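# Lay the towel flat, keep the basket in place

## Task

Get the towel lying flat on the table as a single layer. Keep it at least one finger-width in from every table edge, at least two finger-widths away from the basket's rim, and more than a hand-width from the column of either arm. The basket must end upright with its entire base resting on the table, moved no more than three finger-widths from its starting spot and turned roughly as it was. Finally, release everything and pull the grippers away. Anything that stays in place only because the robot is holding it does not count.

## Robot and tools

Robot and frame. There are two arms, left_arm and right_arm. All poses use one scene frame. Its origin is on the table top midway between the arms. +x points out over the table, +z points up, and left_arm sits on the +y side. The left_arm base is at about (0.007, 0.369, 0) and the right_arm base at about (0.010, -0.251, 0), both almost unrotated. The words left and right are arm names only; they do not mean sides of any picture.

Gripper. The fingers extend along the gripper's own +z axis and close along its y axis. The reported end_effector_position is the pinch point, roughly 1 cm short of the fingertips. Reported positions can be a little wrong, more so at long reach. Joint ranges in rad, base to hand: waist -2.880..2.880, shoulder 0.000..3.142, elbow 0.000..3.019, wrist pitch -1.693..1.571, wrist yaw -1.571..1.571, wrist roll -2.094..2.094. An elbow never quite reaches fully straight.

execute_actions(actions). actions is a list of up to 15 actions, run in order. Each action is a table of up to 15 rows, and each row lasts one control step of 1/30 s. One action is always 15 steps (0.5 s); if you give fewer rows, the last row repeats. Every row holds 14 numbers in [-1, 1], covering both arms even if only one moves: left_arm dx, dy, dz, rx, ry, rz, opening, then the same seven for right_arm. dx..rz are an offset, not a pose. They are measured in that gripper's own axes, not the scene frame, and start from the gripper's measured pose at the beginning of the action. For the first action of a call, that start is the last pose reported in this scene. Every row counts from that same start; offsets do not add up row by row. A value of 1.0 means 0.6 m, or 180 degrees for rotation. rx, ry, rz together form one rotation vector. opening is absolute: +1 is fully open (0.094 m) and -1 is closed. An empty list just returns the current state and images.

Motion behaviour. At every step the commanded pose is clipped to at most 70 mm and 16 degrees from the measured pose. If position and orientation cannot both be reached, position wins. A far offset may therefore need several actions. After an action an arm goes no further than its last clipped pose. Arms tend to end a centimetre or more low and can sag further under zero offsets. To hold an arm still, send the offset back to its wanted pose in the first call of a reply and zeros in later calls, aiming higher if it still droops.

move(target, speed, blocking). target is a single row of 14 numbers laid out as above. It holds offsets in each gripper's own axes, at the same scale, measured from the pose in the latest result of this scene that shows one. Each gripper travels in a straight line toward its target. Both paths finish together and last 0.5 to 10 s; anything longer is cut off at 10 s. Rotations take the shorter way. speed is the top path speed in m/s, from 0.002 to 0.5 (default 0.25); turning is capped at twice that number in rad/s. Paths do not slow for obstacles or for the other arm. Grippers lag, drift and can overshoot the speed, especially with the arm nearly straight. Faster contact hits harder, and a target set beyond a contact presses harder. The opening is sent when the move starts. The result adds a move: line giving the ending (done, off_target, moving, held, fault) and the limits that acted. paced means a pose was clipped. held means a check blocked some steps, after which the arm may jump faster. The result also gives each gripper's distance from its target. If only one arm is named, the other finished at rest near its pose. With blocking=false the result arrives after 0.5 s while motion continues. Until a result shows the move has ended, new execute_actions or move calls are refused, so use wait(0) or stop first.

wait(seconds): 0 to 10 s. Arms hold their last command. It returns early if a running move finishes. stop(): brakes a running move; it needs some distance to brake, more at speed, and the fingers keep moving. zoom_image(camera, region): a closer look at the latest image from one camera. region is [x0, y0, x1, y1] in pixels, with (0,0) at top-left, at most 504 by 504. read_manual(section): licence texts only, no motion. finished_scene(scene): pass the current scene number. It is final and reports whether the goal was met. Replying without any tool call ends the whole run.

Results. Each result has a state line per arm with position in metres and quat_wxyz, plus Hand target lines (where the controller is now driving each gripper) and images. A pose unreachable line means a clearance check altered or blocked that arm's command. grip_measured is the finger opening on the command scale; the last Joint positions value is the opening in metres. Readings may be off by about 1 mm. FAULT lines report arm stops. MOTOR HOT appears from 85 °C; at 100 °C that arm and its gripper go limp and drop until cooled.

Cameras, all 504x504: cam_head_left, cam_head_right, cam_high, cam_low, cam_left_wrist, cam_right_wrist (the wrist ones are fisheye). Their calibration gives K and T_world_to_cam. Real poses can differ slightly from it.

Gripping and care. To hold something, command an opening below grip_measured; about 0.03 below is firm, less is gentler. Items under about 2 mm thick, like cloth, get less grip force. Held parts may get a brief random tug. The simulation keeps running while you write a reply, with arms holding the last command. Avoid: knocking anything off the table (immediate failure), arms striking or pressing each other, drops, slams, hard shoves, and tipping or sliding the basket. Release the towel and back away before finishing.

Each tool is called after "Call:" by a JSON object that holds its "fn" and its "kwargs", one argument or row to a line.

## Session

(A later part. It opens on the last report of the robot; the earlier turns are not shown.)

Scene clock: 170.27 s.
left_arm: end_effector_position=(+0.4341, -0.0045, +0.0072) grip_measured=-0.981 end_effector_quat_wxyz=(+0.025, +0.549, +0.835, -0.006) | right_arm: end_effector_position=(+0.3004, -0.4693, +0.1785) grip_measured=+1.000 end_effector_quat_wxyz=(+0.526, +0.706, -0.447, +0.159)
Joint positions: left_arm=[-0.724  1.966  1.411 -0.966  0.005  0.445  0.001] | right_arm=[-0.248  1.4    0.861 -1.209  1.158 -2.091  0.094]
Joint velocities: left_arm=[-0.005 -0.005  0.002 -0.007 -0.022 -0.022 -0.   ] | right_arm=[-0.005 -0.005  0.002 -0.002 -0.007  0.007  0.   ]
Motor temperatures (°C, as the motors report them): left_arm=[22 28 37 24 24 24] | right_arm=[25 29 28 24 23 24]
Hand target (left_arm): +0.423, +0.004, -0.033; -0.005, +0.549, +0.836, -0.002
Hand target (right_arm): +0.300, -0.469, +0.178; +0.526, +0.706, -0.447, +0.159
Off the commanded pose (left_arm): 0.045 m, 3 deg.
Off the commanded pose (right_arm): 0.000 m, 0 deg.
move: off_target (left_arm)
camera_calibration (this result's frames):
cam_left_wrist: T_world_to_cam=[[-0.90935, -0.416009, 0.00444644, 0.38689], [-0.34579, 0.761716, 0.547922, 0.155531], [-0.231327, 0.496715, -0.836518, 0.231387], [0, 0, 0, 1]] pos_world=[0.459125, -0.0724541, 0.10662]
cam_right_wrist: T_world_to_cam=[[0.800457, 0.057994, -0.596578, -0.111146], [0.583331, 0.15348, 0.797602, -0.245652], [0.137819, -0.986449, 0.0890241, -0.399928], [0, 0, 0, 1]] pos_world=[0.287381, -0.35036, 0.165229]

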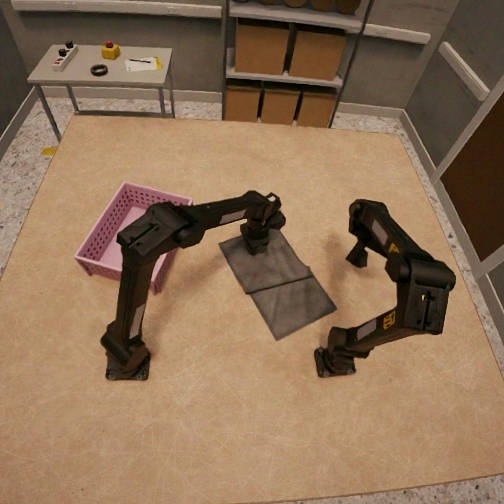

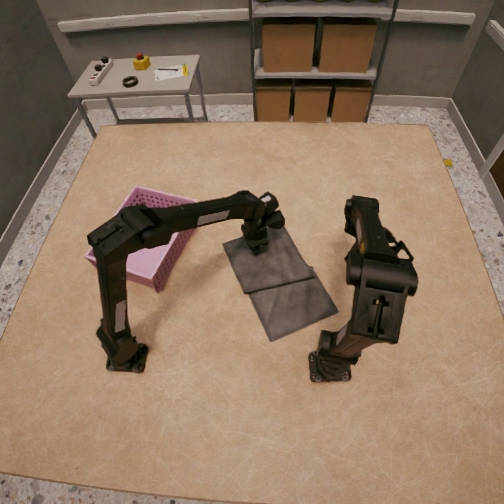

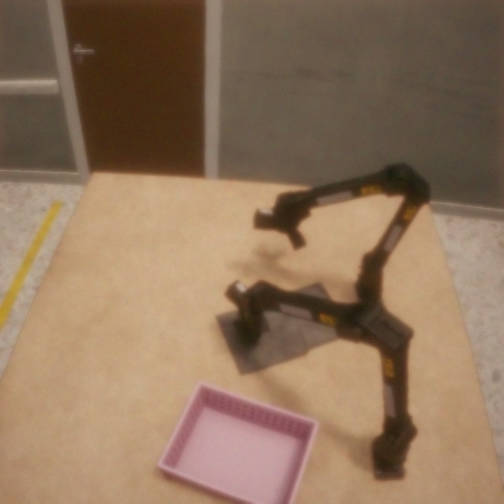

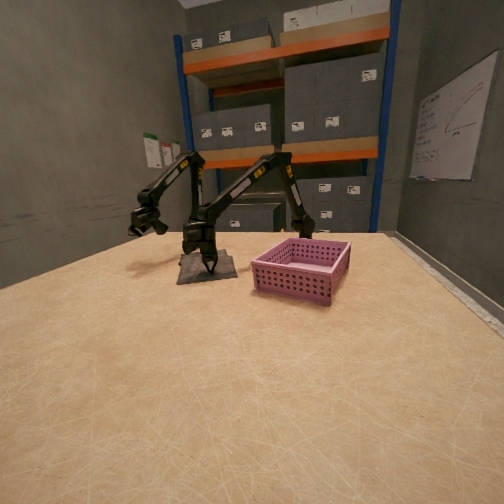

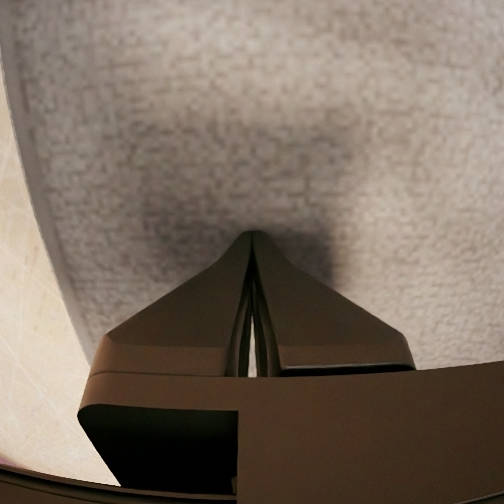

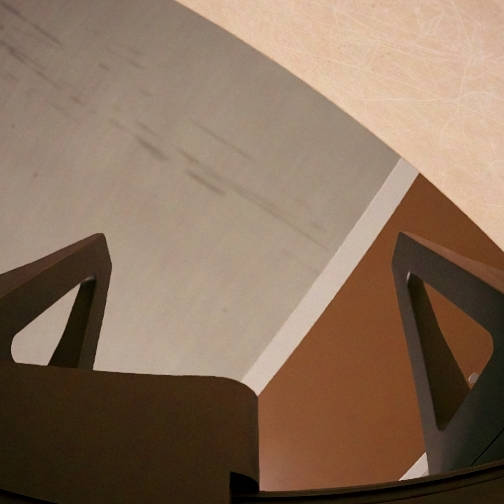

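Call:
{"fn": "move", "kwargs": {
  "target": [-0.03,0.2,0.03,0,0,0,-1,0,0,0,0,0,0,1],
  "speed": 0.05
}}

Scene clock: 184.40 s.
left_arm: end_effector_position=(+0.5424, +0.0222, +0.0095) grip_measured=-0.981 end_effector_quat_wxyz=(+0.040, +0.547, +0.836, -0.005) | right_arm: end_effector_position=(+0.3004, -0.4693, +0.1785) grip_measured=+1.000 end_effector_quat_wxyz=(+0.526, +0.706, -0.447, +0.159)
Joint positions: left_arm=[-0.579  2.109  1.659 -1.041  0.011  0.586  0.001] | right_arm=[-0.248  1.4    0.861 -1.209  1.158 -2.091  0.094]
Joint velocities: left_arm=[-0.005 -0.005 -0.007 -0.012 -0.007 -0.037 -0.   ] | right_arm=[-0.005 -0.005 -0.007 -0.007 -0.037 -0.022  0.   ]
Motor temperatures (°C, as the motors report them): left_arm=[22 28 36 24 24 24] | right_arm=[25 29 28 24 23 24]
Hand target (left_arm): +0.551, +0.027, -0.009; +0.025, +0.549, +0.836, -0.006
Hand target (right_arm): +0.300, -0.469, +0.178; +0.526, +0.706, -0.447, +0.159
Off the commanded pose (left_arm): 0.020 m, 2 deg.
Off the commanded pose (right_arm): 0.000 m, 0 deg.
move: off_target (left_arm)
camera_calibration (this result's frames):
cam_left_wrist: T_world_to_cam=[[-0.907377, -0.42013, -0.0125206, 0.495669], [-0.363103, 0.768512, 0.526825, 0.180767], [-0.211713, 0.482576, -0.849881, 0.234894], [0, 0, 0, 1]] pos_world=[0.565126, -0.04403, 0.110605]
cam_right_wrist: T_world_to_cam=[[0.800457, 0.057994, -0.596578, -0.111146], [0.583331, 0.15348, 0.797602, -0.245652], [0.137819, -0.986449, 0.0890241, -0.399928], [0, 0, 0, 1]] pos_world=[0.287381, -0.35036, 0.165229]

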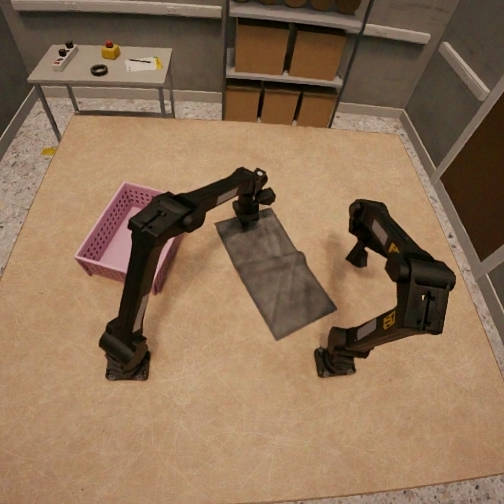

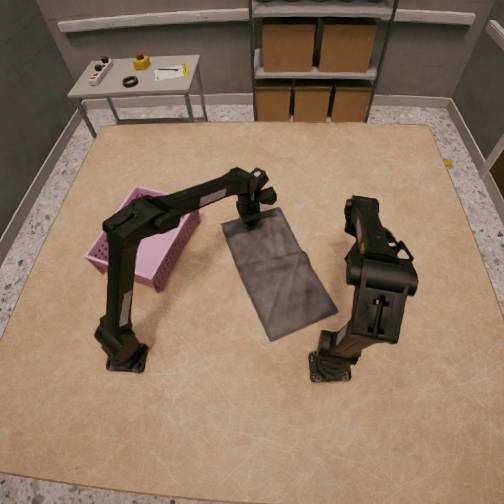

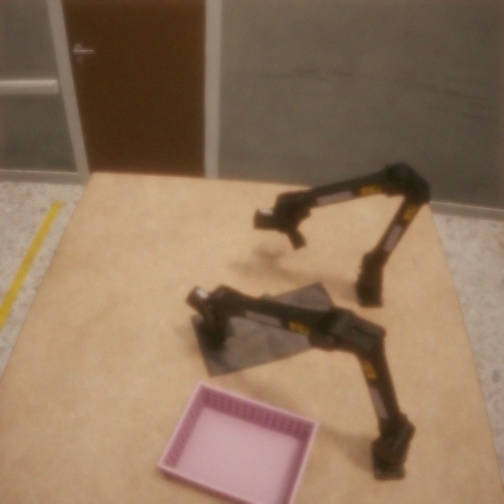

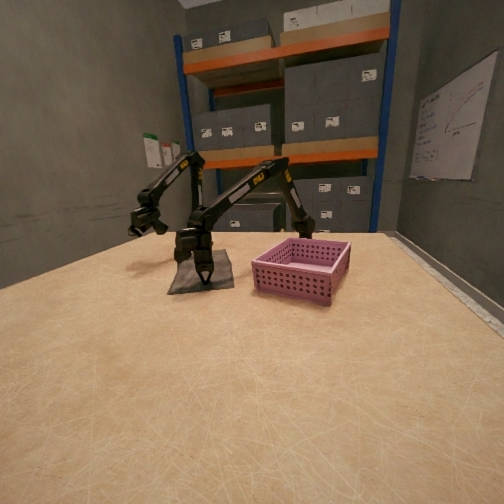

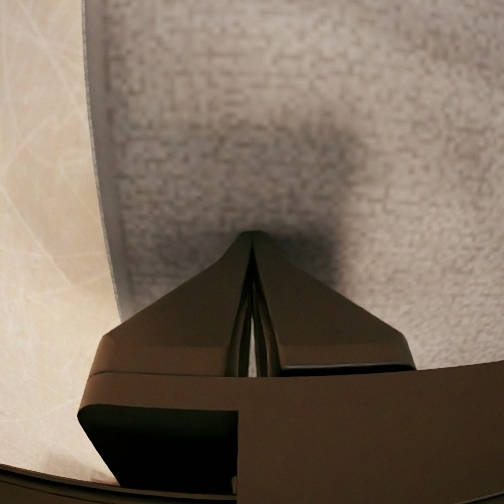

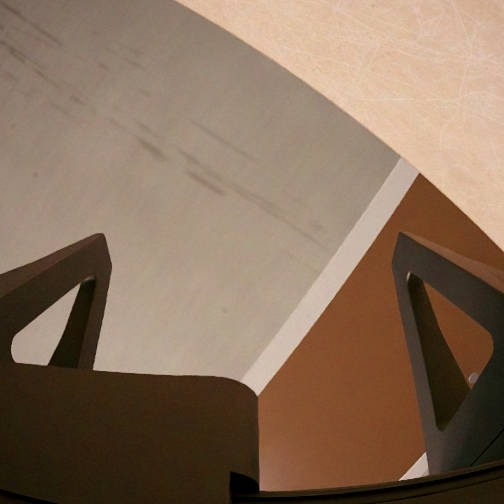

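Call:
{"fn": "move", "kwargs": {
  "target": [0.3,0.1,-0.3,0,0,0,-1,0,0,0,0,0,0,1]
}}

Call:
{"fn": "zoom_image", "kwargs": {
  "camera": "cam_head_right",
  "region": [180,170,400,390]
}}

Scene clock: 188.80 s.
left_arm: end_effector_position=(+0.5204, +0.2200, +0.1847) grip_measured=-0.981 end_effector_quat_wxyz=(+0.054, +0.539, +0.841, +0.000) | right_arm: end_effector_position=(+0.3004, -0.4693, +0.1785) grip_measured=+1.000 end_effector_quat_wxyz=(+0.526, +0.706, -0.447, +0.159)
Joint positions: left_arm=[-0.279  1.687  1.504 -1.284  0.032  0.865  0.001] | right_arm=[-0.248  1.4    0.861 -1.209  1.158 -2.091  0.094]
Joint velocities: left_arm=[-0.005 -0.005  0.017  0.022  0.037 -0.007 -0.   ] | right_arm=[-0.005 -0.024 -0.017  0.002  0.037 -0.11   0.   ]
Motor temperatures (°C, as the motors report them): left_arm=[22 28 36 24 24 24] | right_arm=[25 29 28 24 23 24]
Hand target (left_arm): +0.515, +0.221, +0.176; +0.039, +0.547, +0.836, -0.006
Hand target (right_arm): +0.300, -0.469, +0.178; +0.526, +0.706, -0.447, +0.159
Off the commanded pose (left_arm): 0.009 m, 2 deg.
Off the commanded pose (right_arm): 0.000 m, 0 deg.
move: done
camera_calibration (this result's frames):
cam_left_wrist: T_world_to_cam=[[-0.898288, -0.437956, -0.0356868, 0.564434], [-0.393237, 0.765006, 0.510029, -0.0519314], [-0.19607, 0.472186, -0.859417, 0.279657], [0, 0, 0, 1]] pos_world=[0.541435, 0.154875, 0.286971]
cam_right_wrist: T_world_to_cam=[[0.800457, 0.057994, -0.596578, -0.111146], [0.583331, 0.15348, 0.797602, -0.245652], [0.137819, -0.986449, 0.0890241, -0.399928], [0, 0, 0, 1]] pos_world=[0.287381, -0.35036, 0.165229]

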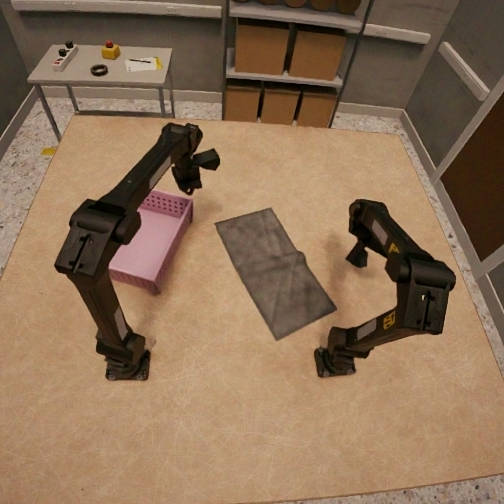

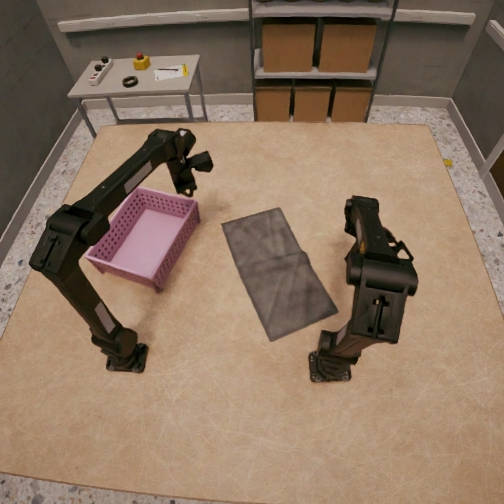

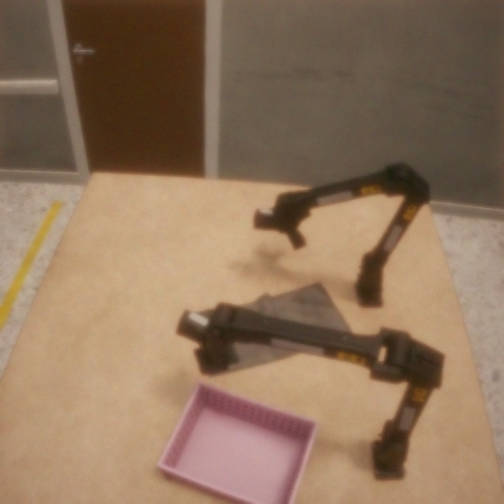

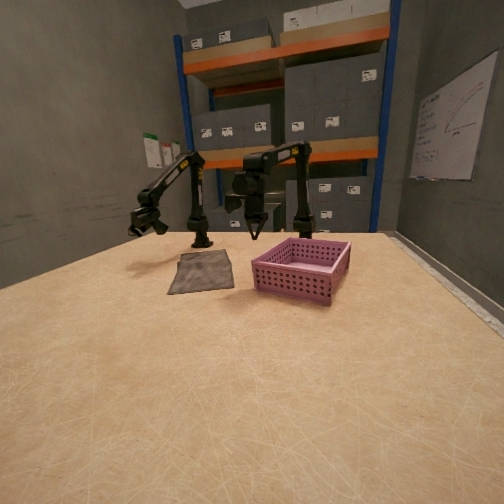

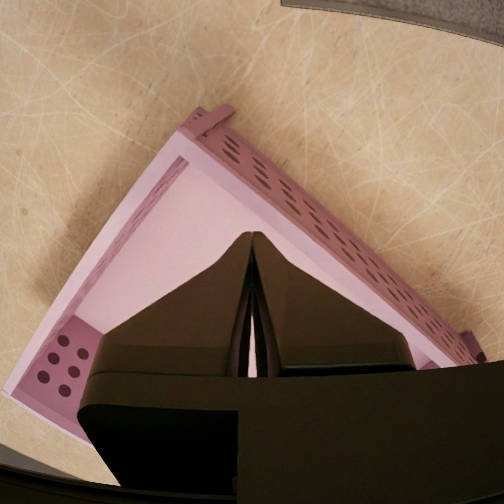

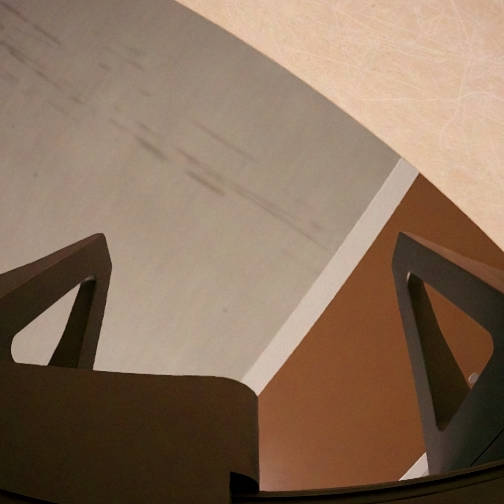

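Region (180, 170, 400, 390) of cam_head_right's 504x504 image, scaled by 2.291, with more detail than that image has.

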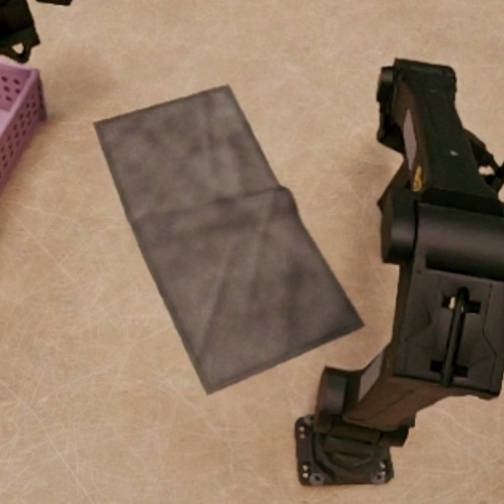

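Call:
{"fn": "move", "kwargs": {
  "target": [-0.32,-0.58,0.2,0,0,0,-1,0,0,0,0,0,0,1]
}}

Call:
{"fn": "move", "kwargs": {
  "target": [0,0,0.13,0,0,0,-1,0,0,0,0,0,0,1],
  "speed": 0.08
}}

Call:
{"fn": "move", "kwargs": {
  "target": [0.03,-0.13,0.04,0,0,0,-1,0,0,0,0,0,0,1],
  "speed": 0.04
}}

Scene clock: 198.57 s.
left_arm: end_effector_position=(+0.2847, -0.0915, +0.0590) grip_measured=-0.981 end_effector_quat_wxyz=(+0.039, +0.549, +0.835, +0.009) | right_arm: end_effector_position=(+0.3004, -0.4693, +0.1785) grip_measured=+1.000 end_effector_quat_wxyz=(+0.526, +0.706, -0.447, +0.159)
Joint positions: left_arm=[-1.051  1.827  1.35  -1.033 -0.051  0.12   0.001] | right_arm=[-0.248  1.4    0.861 -1.209  1.158 -2.091  0.094]
Joint velocities: left_arm=[-0.005  0.005 -0.012 -0.012 -0.066 -0.007  0.001] | right_arm=[-0.015 -0.005  0.002  0.007  0.037 -0.022  0.   ]
Motor temperatures (°C, as the motors report them): left_arm=[22 28 36 24 24 24] | right_arm=[25 29 28 24 23 24]
Hand target (left_arm): +0.298, -0.108, +0.066; +0.058, +0.539, +0.841, +0.002
Hand target (right_arm): +0.300, -0.469, +0.178; +0.526, +0.706, -0.447, +0.159
Off the commanded pose (left_arm): 0.019 m, 2 deg.
Off the commanded pose (right_arm): 0.000 m, 0 deg.
move: off_target (left_arm)
camera_calibration (this result's frames):
cam_left_wrist: T_world_to_cam=[[-0.908453, -0.416462, -0.0356667, 0.216659], [-0.367871, 0.756105, 0.541273, 0.14793], [-0.198452, 0.504842, -0.84009, 0.274933], [0, 0, 0, 1]] pos_world=[0.305805, -0.160418, 0.158625]
cam_right_wrist: T_world_to_cam=[[0.800457, 0.057994, -0.596578, -0.111146], [0.583331, 0.15348, 0.797602, -0.245652], [0.137819, -0.986449, 0.0890241, -0.399928], [0, 0, 0, 1]] pos_world=[0.287381, -0.35036, 0.165229]

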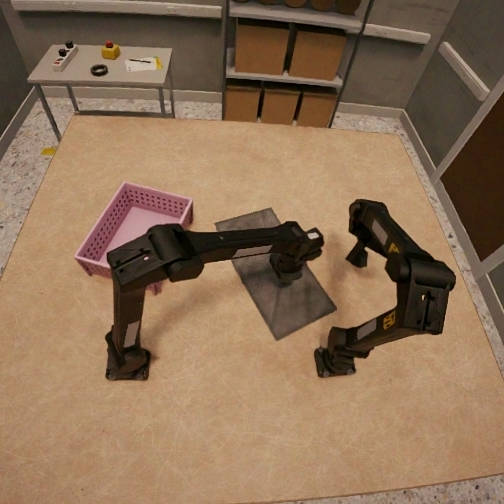

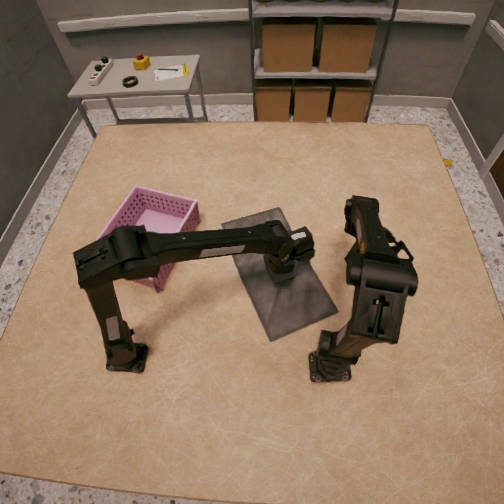

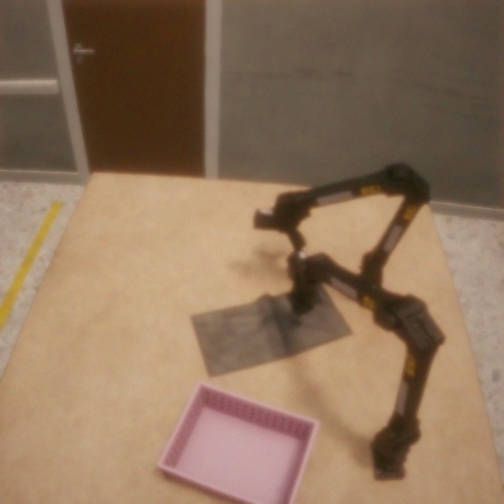

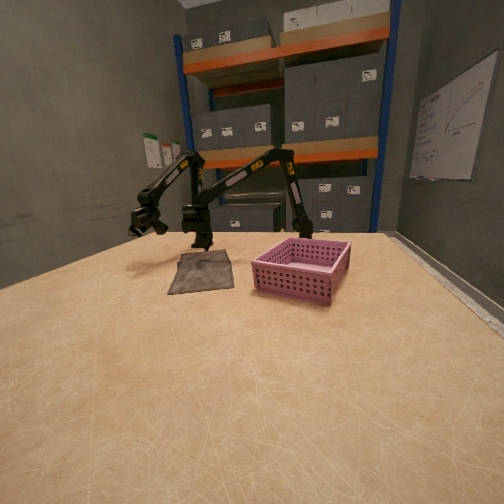

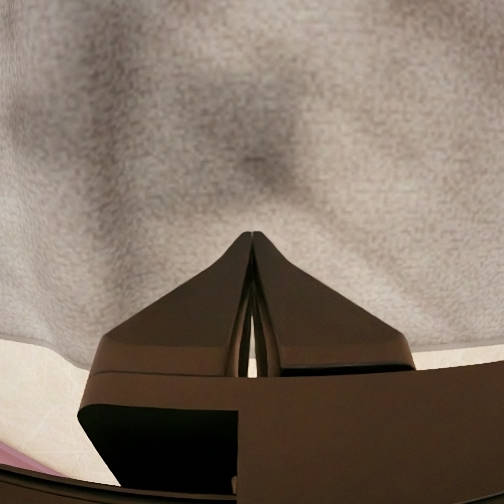

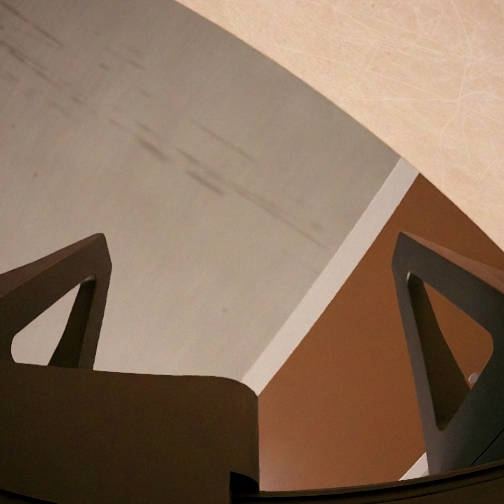

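Scene clock: 199.83 s.
left_arm: end_effector_position=(+0.2895, -0.0999, +0.0082) grip_measured=-0.981 end_effector_quat_wxyz=(+0.054, +0.548, +0.835, +0.002) | right_arm: end_effector_position=(+0.3004, -0.4693, +0.1785) grip_measured=+1.000 end_effector_quat_wxyz=(+0.526, +0.706, -0.447, +0.159)
Joint positions: left_arm=[-1.051  1.899  1.303 -0.881 -0.051  0.12   0.001] | right_arm=[-0.248  1.4    0.861 -1.209  1.158 -2.091  0.094]
Joint velocities: left_arm=[-0.015 -0.015 -0.002 -0.007 -0.037 -0.051 -0.001] | right_arm=[-0.015 -0.005 -0.007 -0.002 -0.007 -0.007  0.   ]
Motor temperatures (°C, as the motors report them): left_arm=[22 28 36 24 24 24] | right_arm=[25 29 28 24 23 24]
Hand target (left_arm): +0.289, -0.092, -0.018; +0.038, +0.549, +0.835, +0.009
Hand target (right_arm): +0.300, -0.469, +0.178; +0.526, +0.706, -0.447, +0.159
Off the commanded pose (left_arm): 0.028 m, 2 deg.
Off the commanded pose (right_arm): 0.000 m, 0 deg.
move: off_target (left_arm)
camera_calibration (this result's frames):
cam_left_wrist: T_world_to_cam=[[-0.907825, -0.417544, -0.0388748, 0.215514], [-0.376759, 0.771405, 0.512822, 0.187865], [-0.184138, 0.480199, -0.857614, 0.230986], [0, 0, 0, 1]] pos_world=[0.308962, -0.165853, 0.110134]
cam_right_wrist: T_world_to_cam=[[0.800457, 0.057994, -0.596578, -0.111146], [0.583331, 0.15348, 0.797602, -0.245652], [0.137819, -0.986449, 0.0890241, -0.399928], [0, 0, 0, 1]] pos_world=[0.287381, -0.35036, 0.165229]

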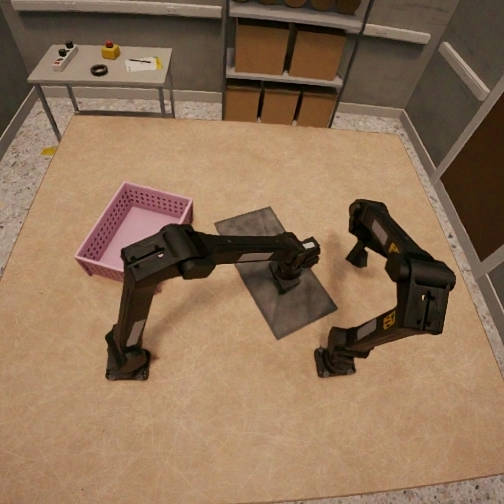

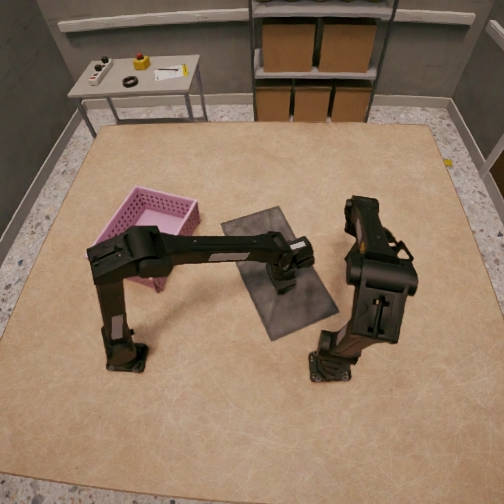

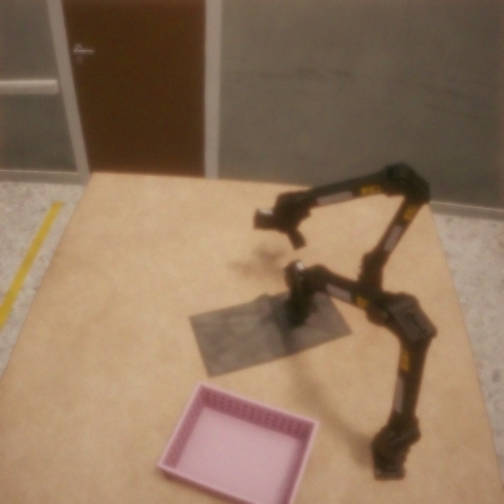

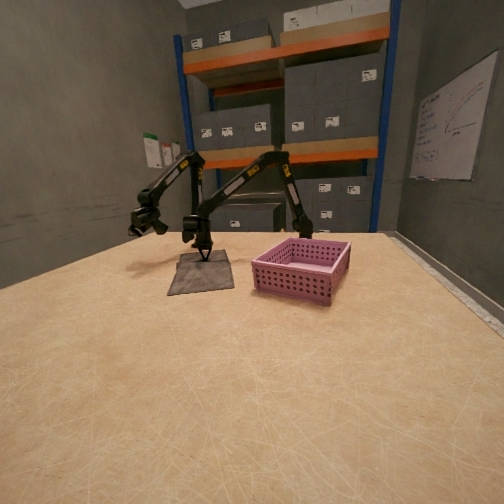

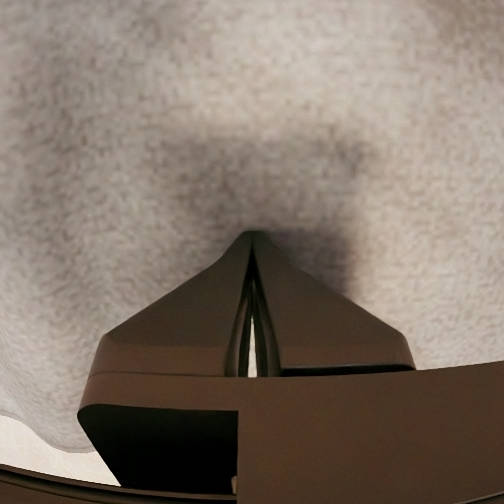

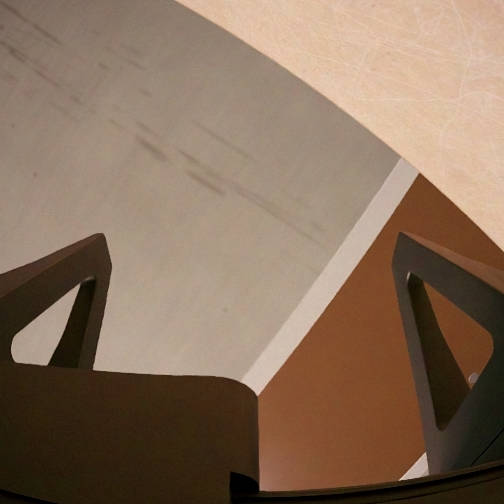

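Scene clock: 202.27 s.
left_arm: end_effector_position=(+0.2309, -0.1249, +0.0078) grip_measured=-0.981 end_effector_quat_wxyz=(+0.077, +0.545, +0.835, -0.010) | right_arm: end_effector_position=(+0.3004, -0.4693, +0.1785) grip_measured=+1.000 end_effector_quat_wxyz=(+0.526, +0.706, -0.447, +0.159)
Joint positions: left_arm=[-1.174  1.867  1.248 -0.812 -0.07  -0.005  0.001] | right_arm=[-0.248  1.4    0.861 -1.209  1.158 -2.091  0.094]
Joint velocities: left_arm=[-0.024 -0.015  0.017 -0.002 -0.007 -0.022 -0.   ] | right_arm=[ 0.005 -0.015  0.007  0.007 -0.037  0.022  0.   ]
Motor temperatures (°C, as the motors report them): left_arm=[22 28 36 24 24 24] | right_arm=[25 29 28 24 23 24]
Hand target (left_arm): +0.214, -0.115, -0.020; +0.054, +0.548, +0.835, +0.002
Hand target (right_arm): +0.300, -0.469, +0.178; +0.526, +0.706, -0.447, +0.159
Off the commanded pose (left_arm): 0.036 m, 3 deg.
Off the commanded pose (right_arm): 0.000 m, 0 deg.
move: off_target (left_arm)
camera_calibration (this result's frames):
cam_left_wrist: T_world_to_cam=[[-0.90542, -0.422176, -0.0445207, 0.150668], [-0.39235, 0.792152, 0.467502, 0.191808], [-0.162101, 0.440753, -0.88287, 0.222103], [0, 0, 0, 1]] pos_world=[0.247677, -0.186225, 0.113125]
cam_right_wrist: T_world_to_cam=[[0.800457, 0.057994, -0.596578, -0.111146], [0.583331, 0.15348, 0.797602, -0.245652], [0.137819, -0.986449, 0.0890241, -0.399928], [0, 0, 0, 1]] pos_world=[0.287381, -0.35036, 0.165229]

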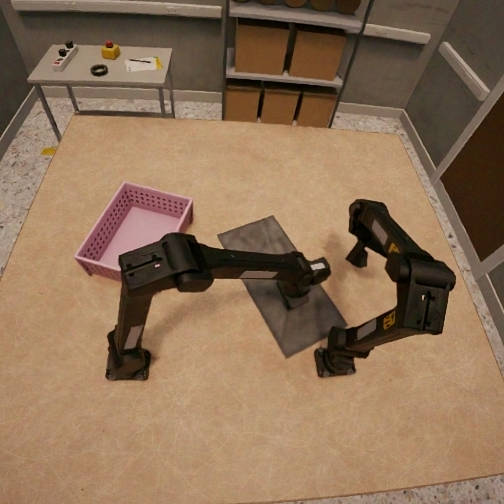

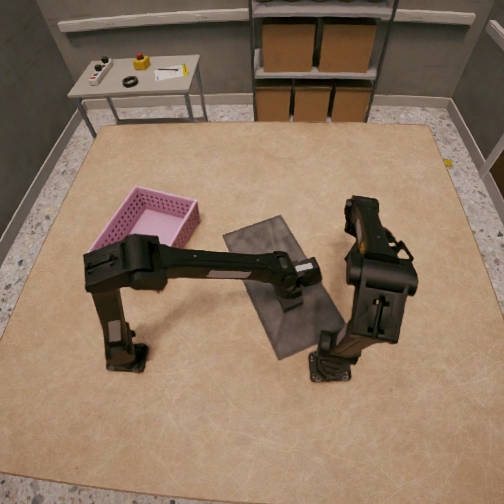

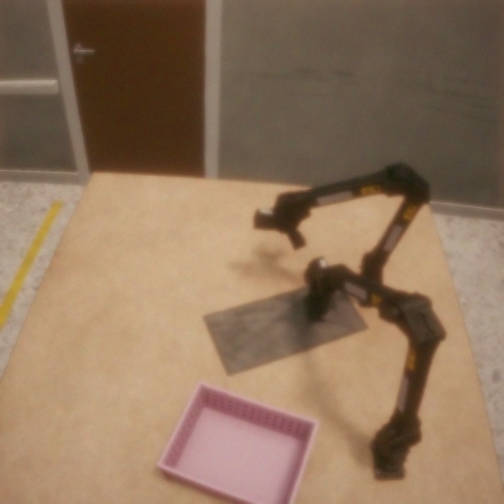

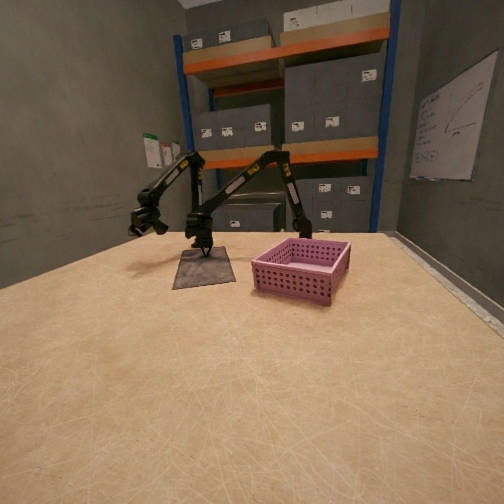

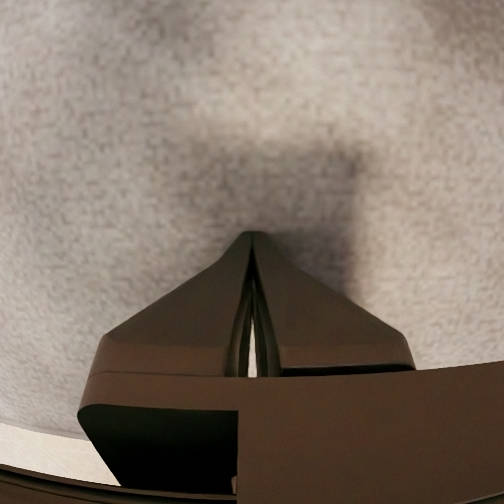

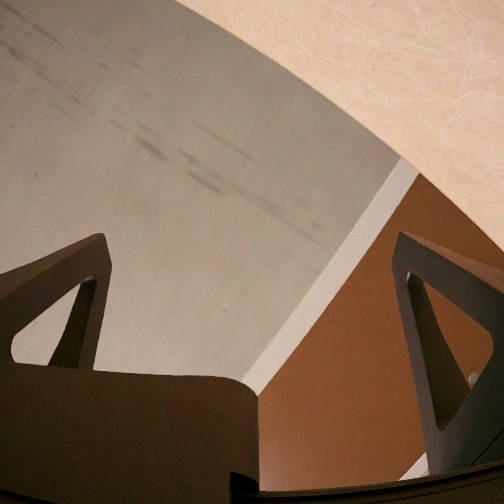

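Call:
{"fn": "move", "kwargs": {
  "target": [0.1,0.3,0.04,0,0,0,-1,0.1,0.1,0.1,0,0,0,1],
  "speed": 0.06
}}

Call:
{"fn": "move", "kwargs": {
  "target": [0,0,-0.15,0,0,0,-1,0,0,0,0.3,0.3,0,1],
  "speed": 0.15
}}

Scene clock: 216.17 s.
left_arm: end_effector_position=(+0.3735, -0.0133, +0.0084) grip_measured=-0.981 end_effector_quat_wxyz=(+0.093, +0.543, +0.834, -0.016) | right_arm: end_effector_position=(+0.2592, -0.5437, +0.2197) grip_measured=+1.000 end_effector_quat_wxyz=(+0.571, +0.638, -0.507, +0.101)
Joint positions: left_arm=[-0.817  1.816  1.165 -0.731 -0.012  0.345  0.001] | right_arm=[-0.483  1.413  0.962 -1.314  1.229 -2.091  0.094]
Joint velocities: left_arm=[-0.005  0.005 -0.017  0.007  0.022 -0.051 -0.   ] | right_arm=[ 0.005 -0.005 -0.012  0.002 -0.022 -0.051  0.   ]
Motor temperatures (°C, as the motors report them): left_arm=[22 28 34 24 24 24] | right_arm=[25 29 29 24 23 24]
Hand target (left_arm): +0.371, +0.001, -0.013; +0.075, +0.545, +0.835, -0.010
Hand target (right_arm): +0.270, -0.551, +0.231; +0.571, +0.635, -0.510, +0.105
Off the commanded pose (left_arm): 0.024 m, 2 deg.
Off the commanded pose (right_arm): 0.020 m, 13 deg.
joint sent to its limit (right arm) — the command would take joint 6 (wrist roll) past its lower limit, so that joint was sent only as far as its limit.
move: off_target (left_arm, right_arm)
camera_calibration (this result's frames):
cam_left_wrist: T_world_to_cam=[[-0.903395, -0.4258, -0.05071, 0.3262], [-0.403492, 0.804061, 0.436668, 0.163655], [-0.14516, 0.414945, -0.898192, 0.189988], [0, 0, 0, 1]] pos_world=[0.3883, -0.0715272, 0.115724]
cam_right_wrist: T_world_to_cam=[[0.766767, -0.153951, -0.623192, -0.149929], [0.637349, 0.0668629, 0.767669, -0.297628], [-0.0765148, -0.985814, 0.149389, -0.428613], [0, 0, 0, 1]] pos_world=[0.271858, -0.425714, 0.199075]

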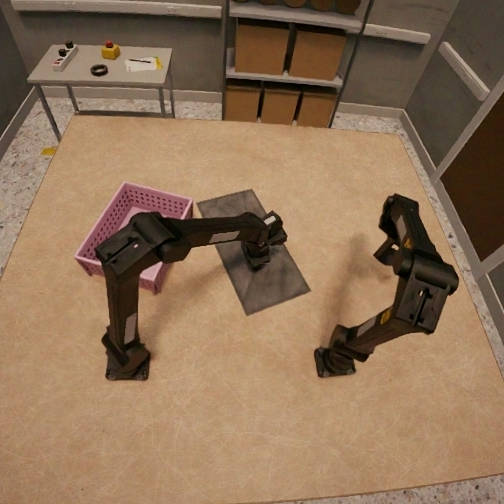

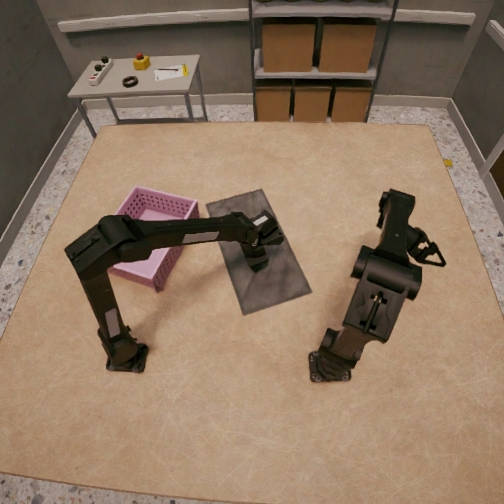

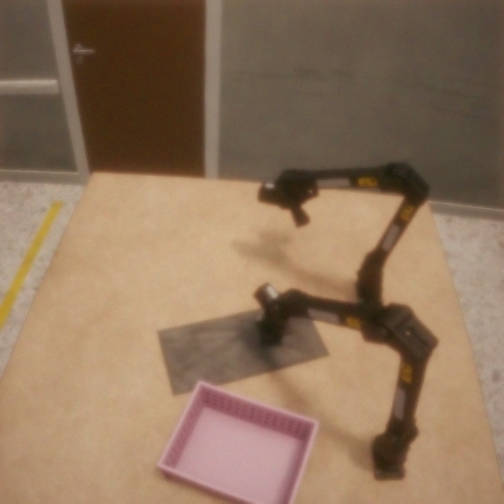

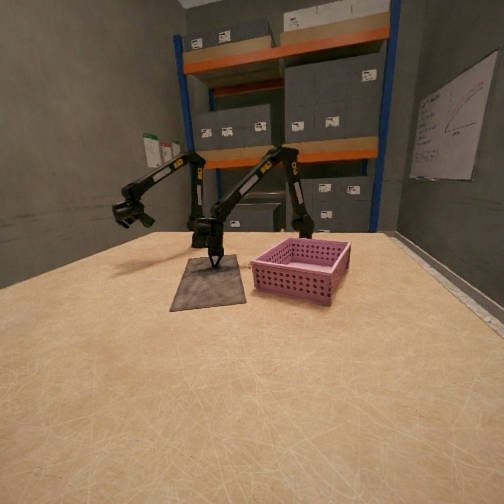

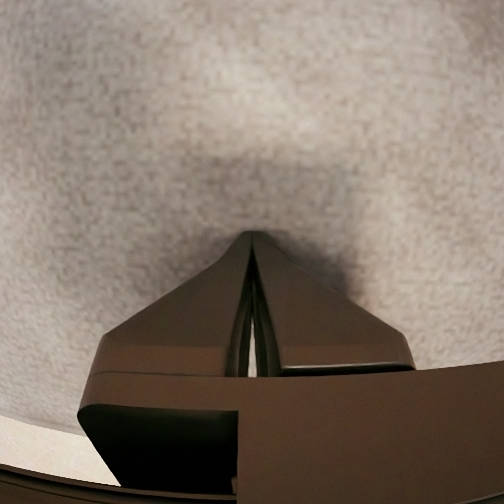

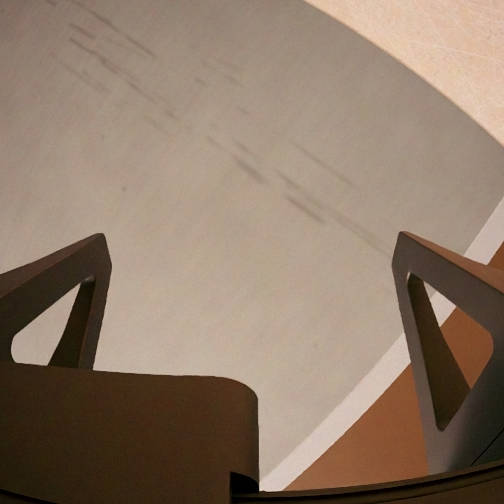

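Scene clock: 220.90 s.
left_arm: end_effector_position=(+0.3511, +0.0103, +0.0760) grip_measured=-0.981 end_effector_quat_wxyz=(+0.075, +0.544, +0.835, -0.012) | right_arm: end_effector_position=(+0.2579, -0.5446, +0.2154) grip_measured=+1.000 end_effector_quat_wxyz=(+0.651, +0.543, -0.483, +0.219)
Joint positions: left_arm=[-0.817  1.663  1.165 -0.921 -0.012  0.345  0.001] | right_arm=[-0.459  1.41   0.808 -0.969  1.515 -2.091  0.094]
Joint velocities: left_arm=[ 0.005 -0.015 -0.017 -0.002  0.007 -0.007  0.   ] | right_arm=[-0.005  0.005 -0.012  0.022 -0.095 -0.007  0.   ]
Motor temperatures (°C, as the motors report them): left_arm=[22 28 35 24 24 24] | right_arm=[25 29 29 24 23 24]
Hand target (left_arm): +0.362, -0.002, +0.096; +0.094, +0.543, +0.834, -0.016
Hand target (right_arm): +0.260, -0.543, +0.219; +0.650, +0.539, -0.485, +0.228
Off the commanded pose (left_arm): 0.026 m, 2 deg.
Off the commanded pose (right_arm): 0.005 m, 71 deg; orientation clipped at the last step of the last action.
joint sent to its limit (right arm) — the command would take joint 6 (wrist roll) past its lower limit, so that joint was sent only as far as its limit.
move: off_target (left_arm, right_arm); limits=paced
camera_calibration (this result's frames):
cam_left_wrist: T_world_to_cam=[[-0.904529, -0.424607, -0.0391865, 0.318931], [-0.392079, 0.792055, 0.467891, 0.0998801], [-0.167632, 0.438586, -0.882917, 0.244157], [0, 0, 0, 1]] pos_world=[0.368572, -0.0507741, 0.181335]
cam_right_wrist: T_world_to_cam=[[0.813392, -0.30411, -0.495894, -0.272951], [0.579807, 0.354817, 0.733436, -0.114433], [-0.047094, -0.884094, 0.46493, -0.449131], [0, 0, 0, 1]] pos_world=[0.267214, -0.439478, 0.157388]

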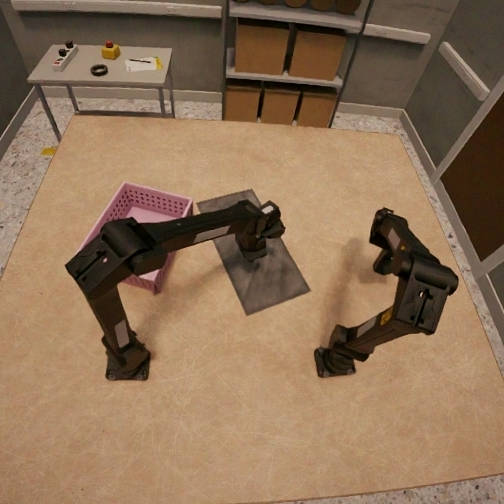

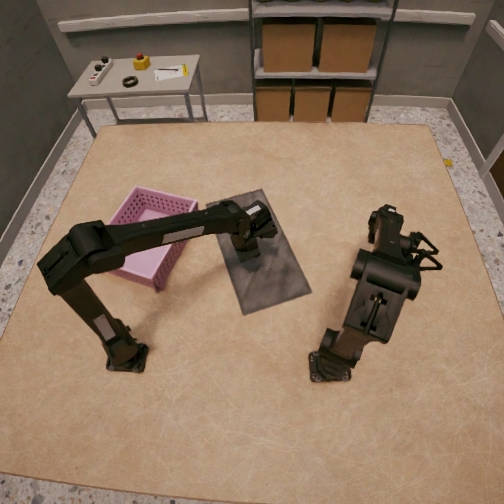

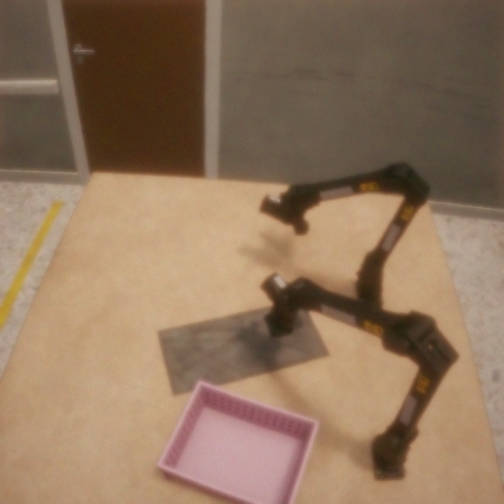

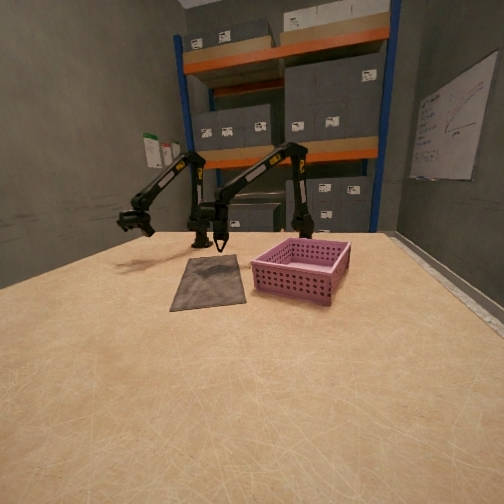

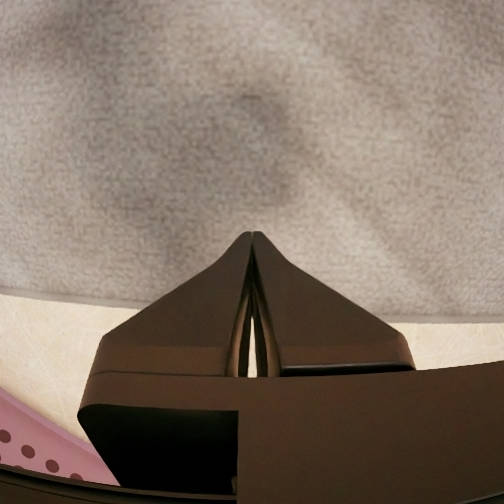

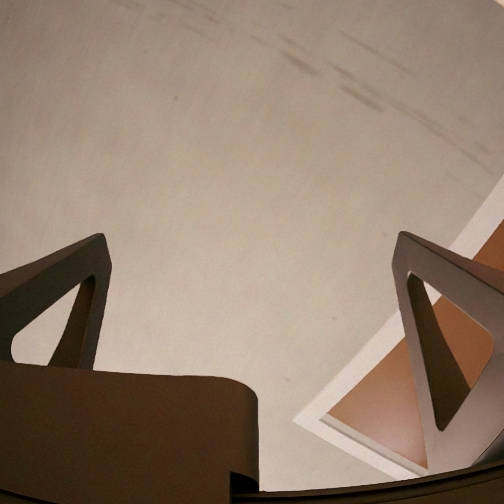

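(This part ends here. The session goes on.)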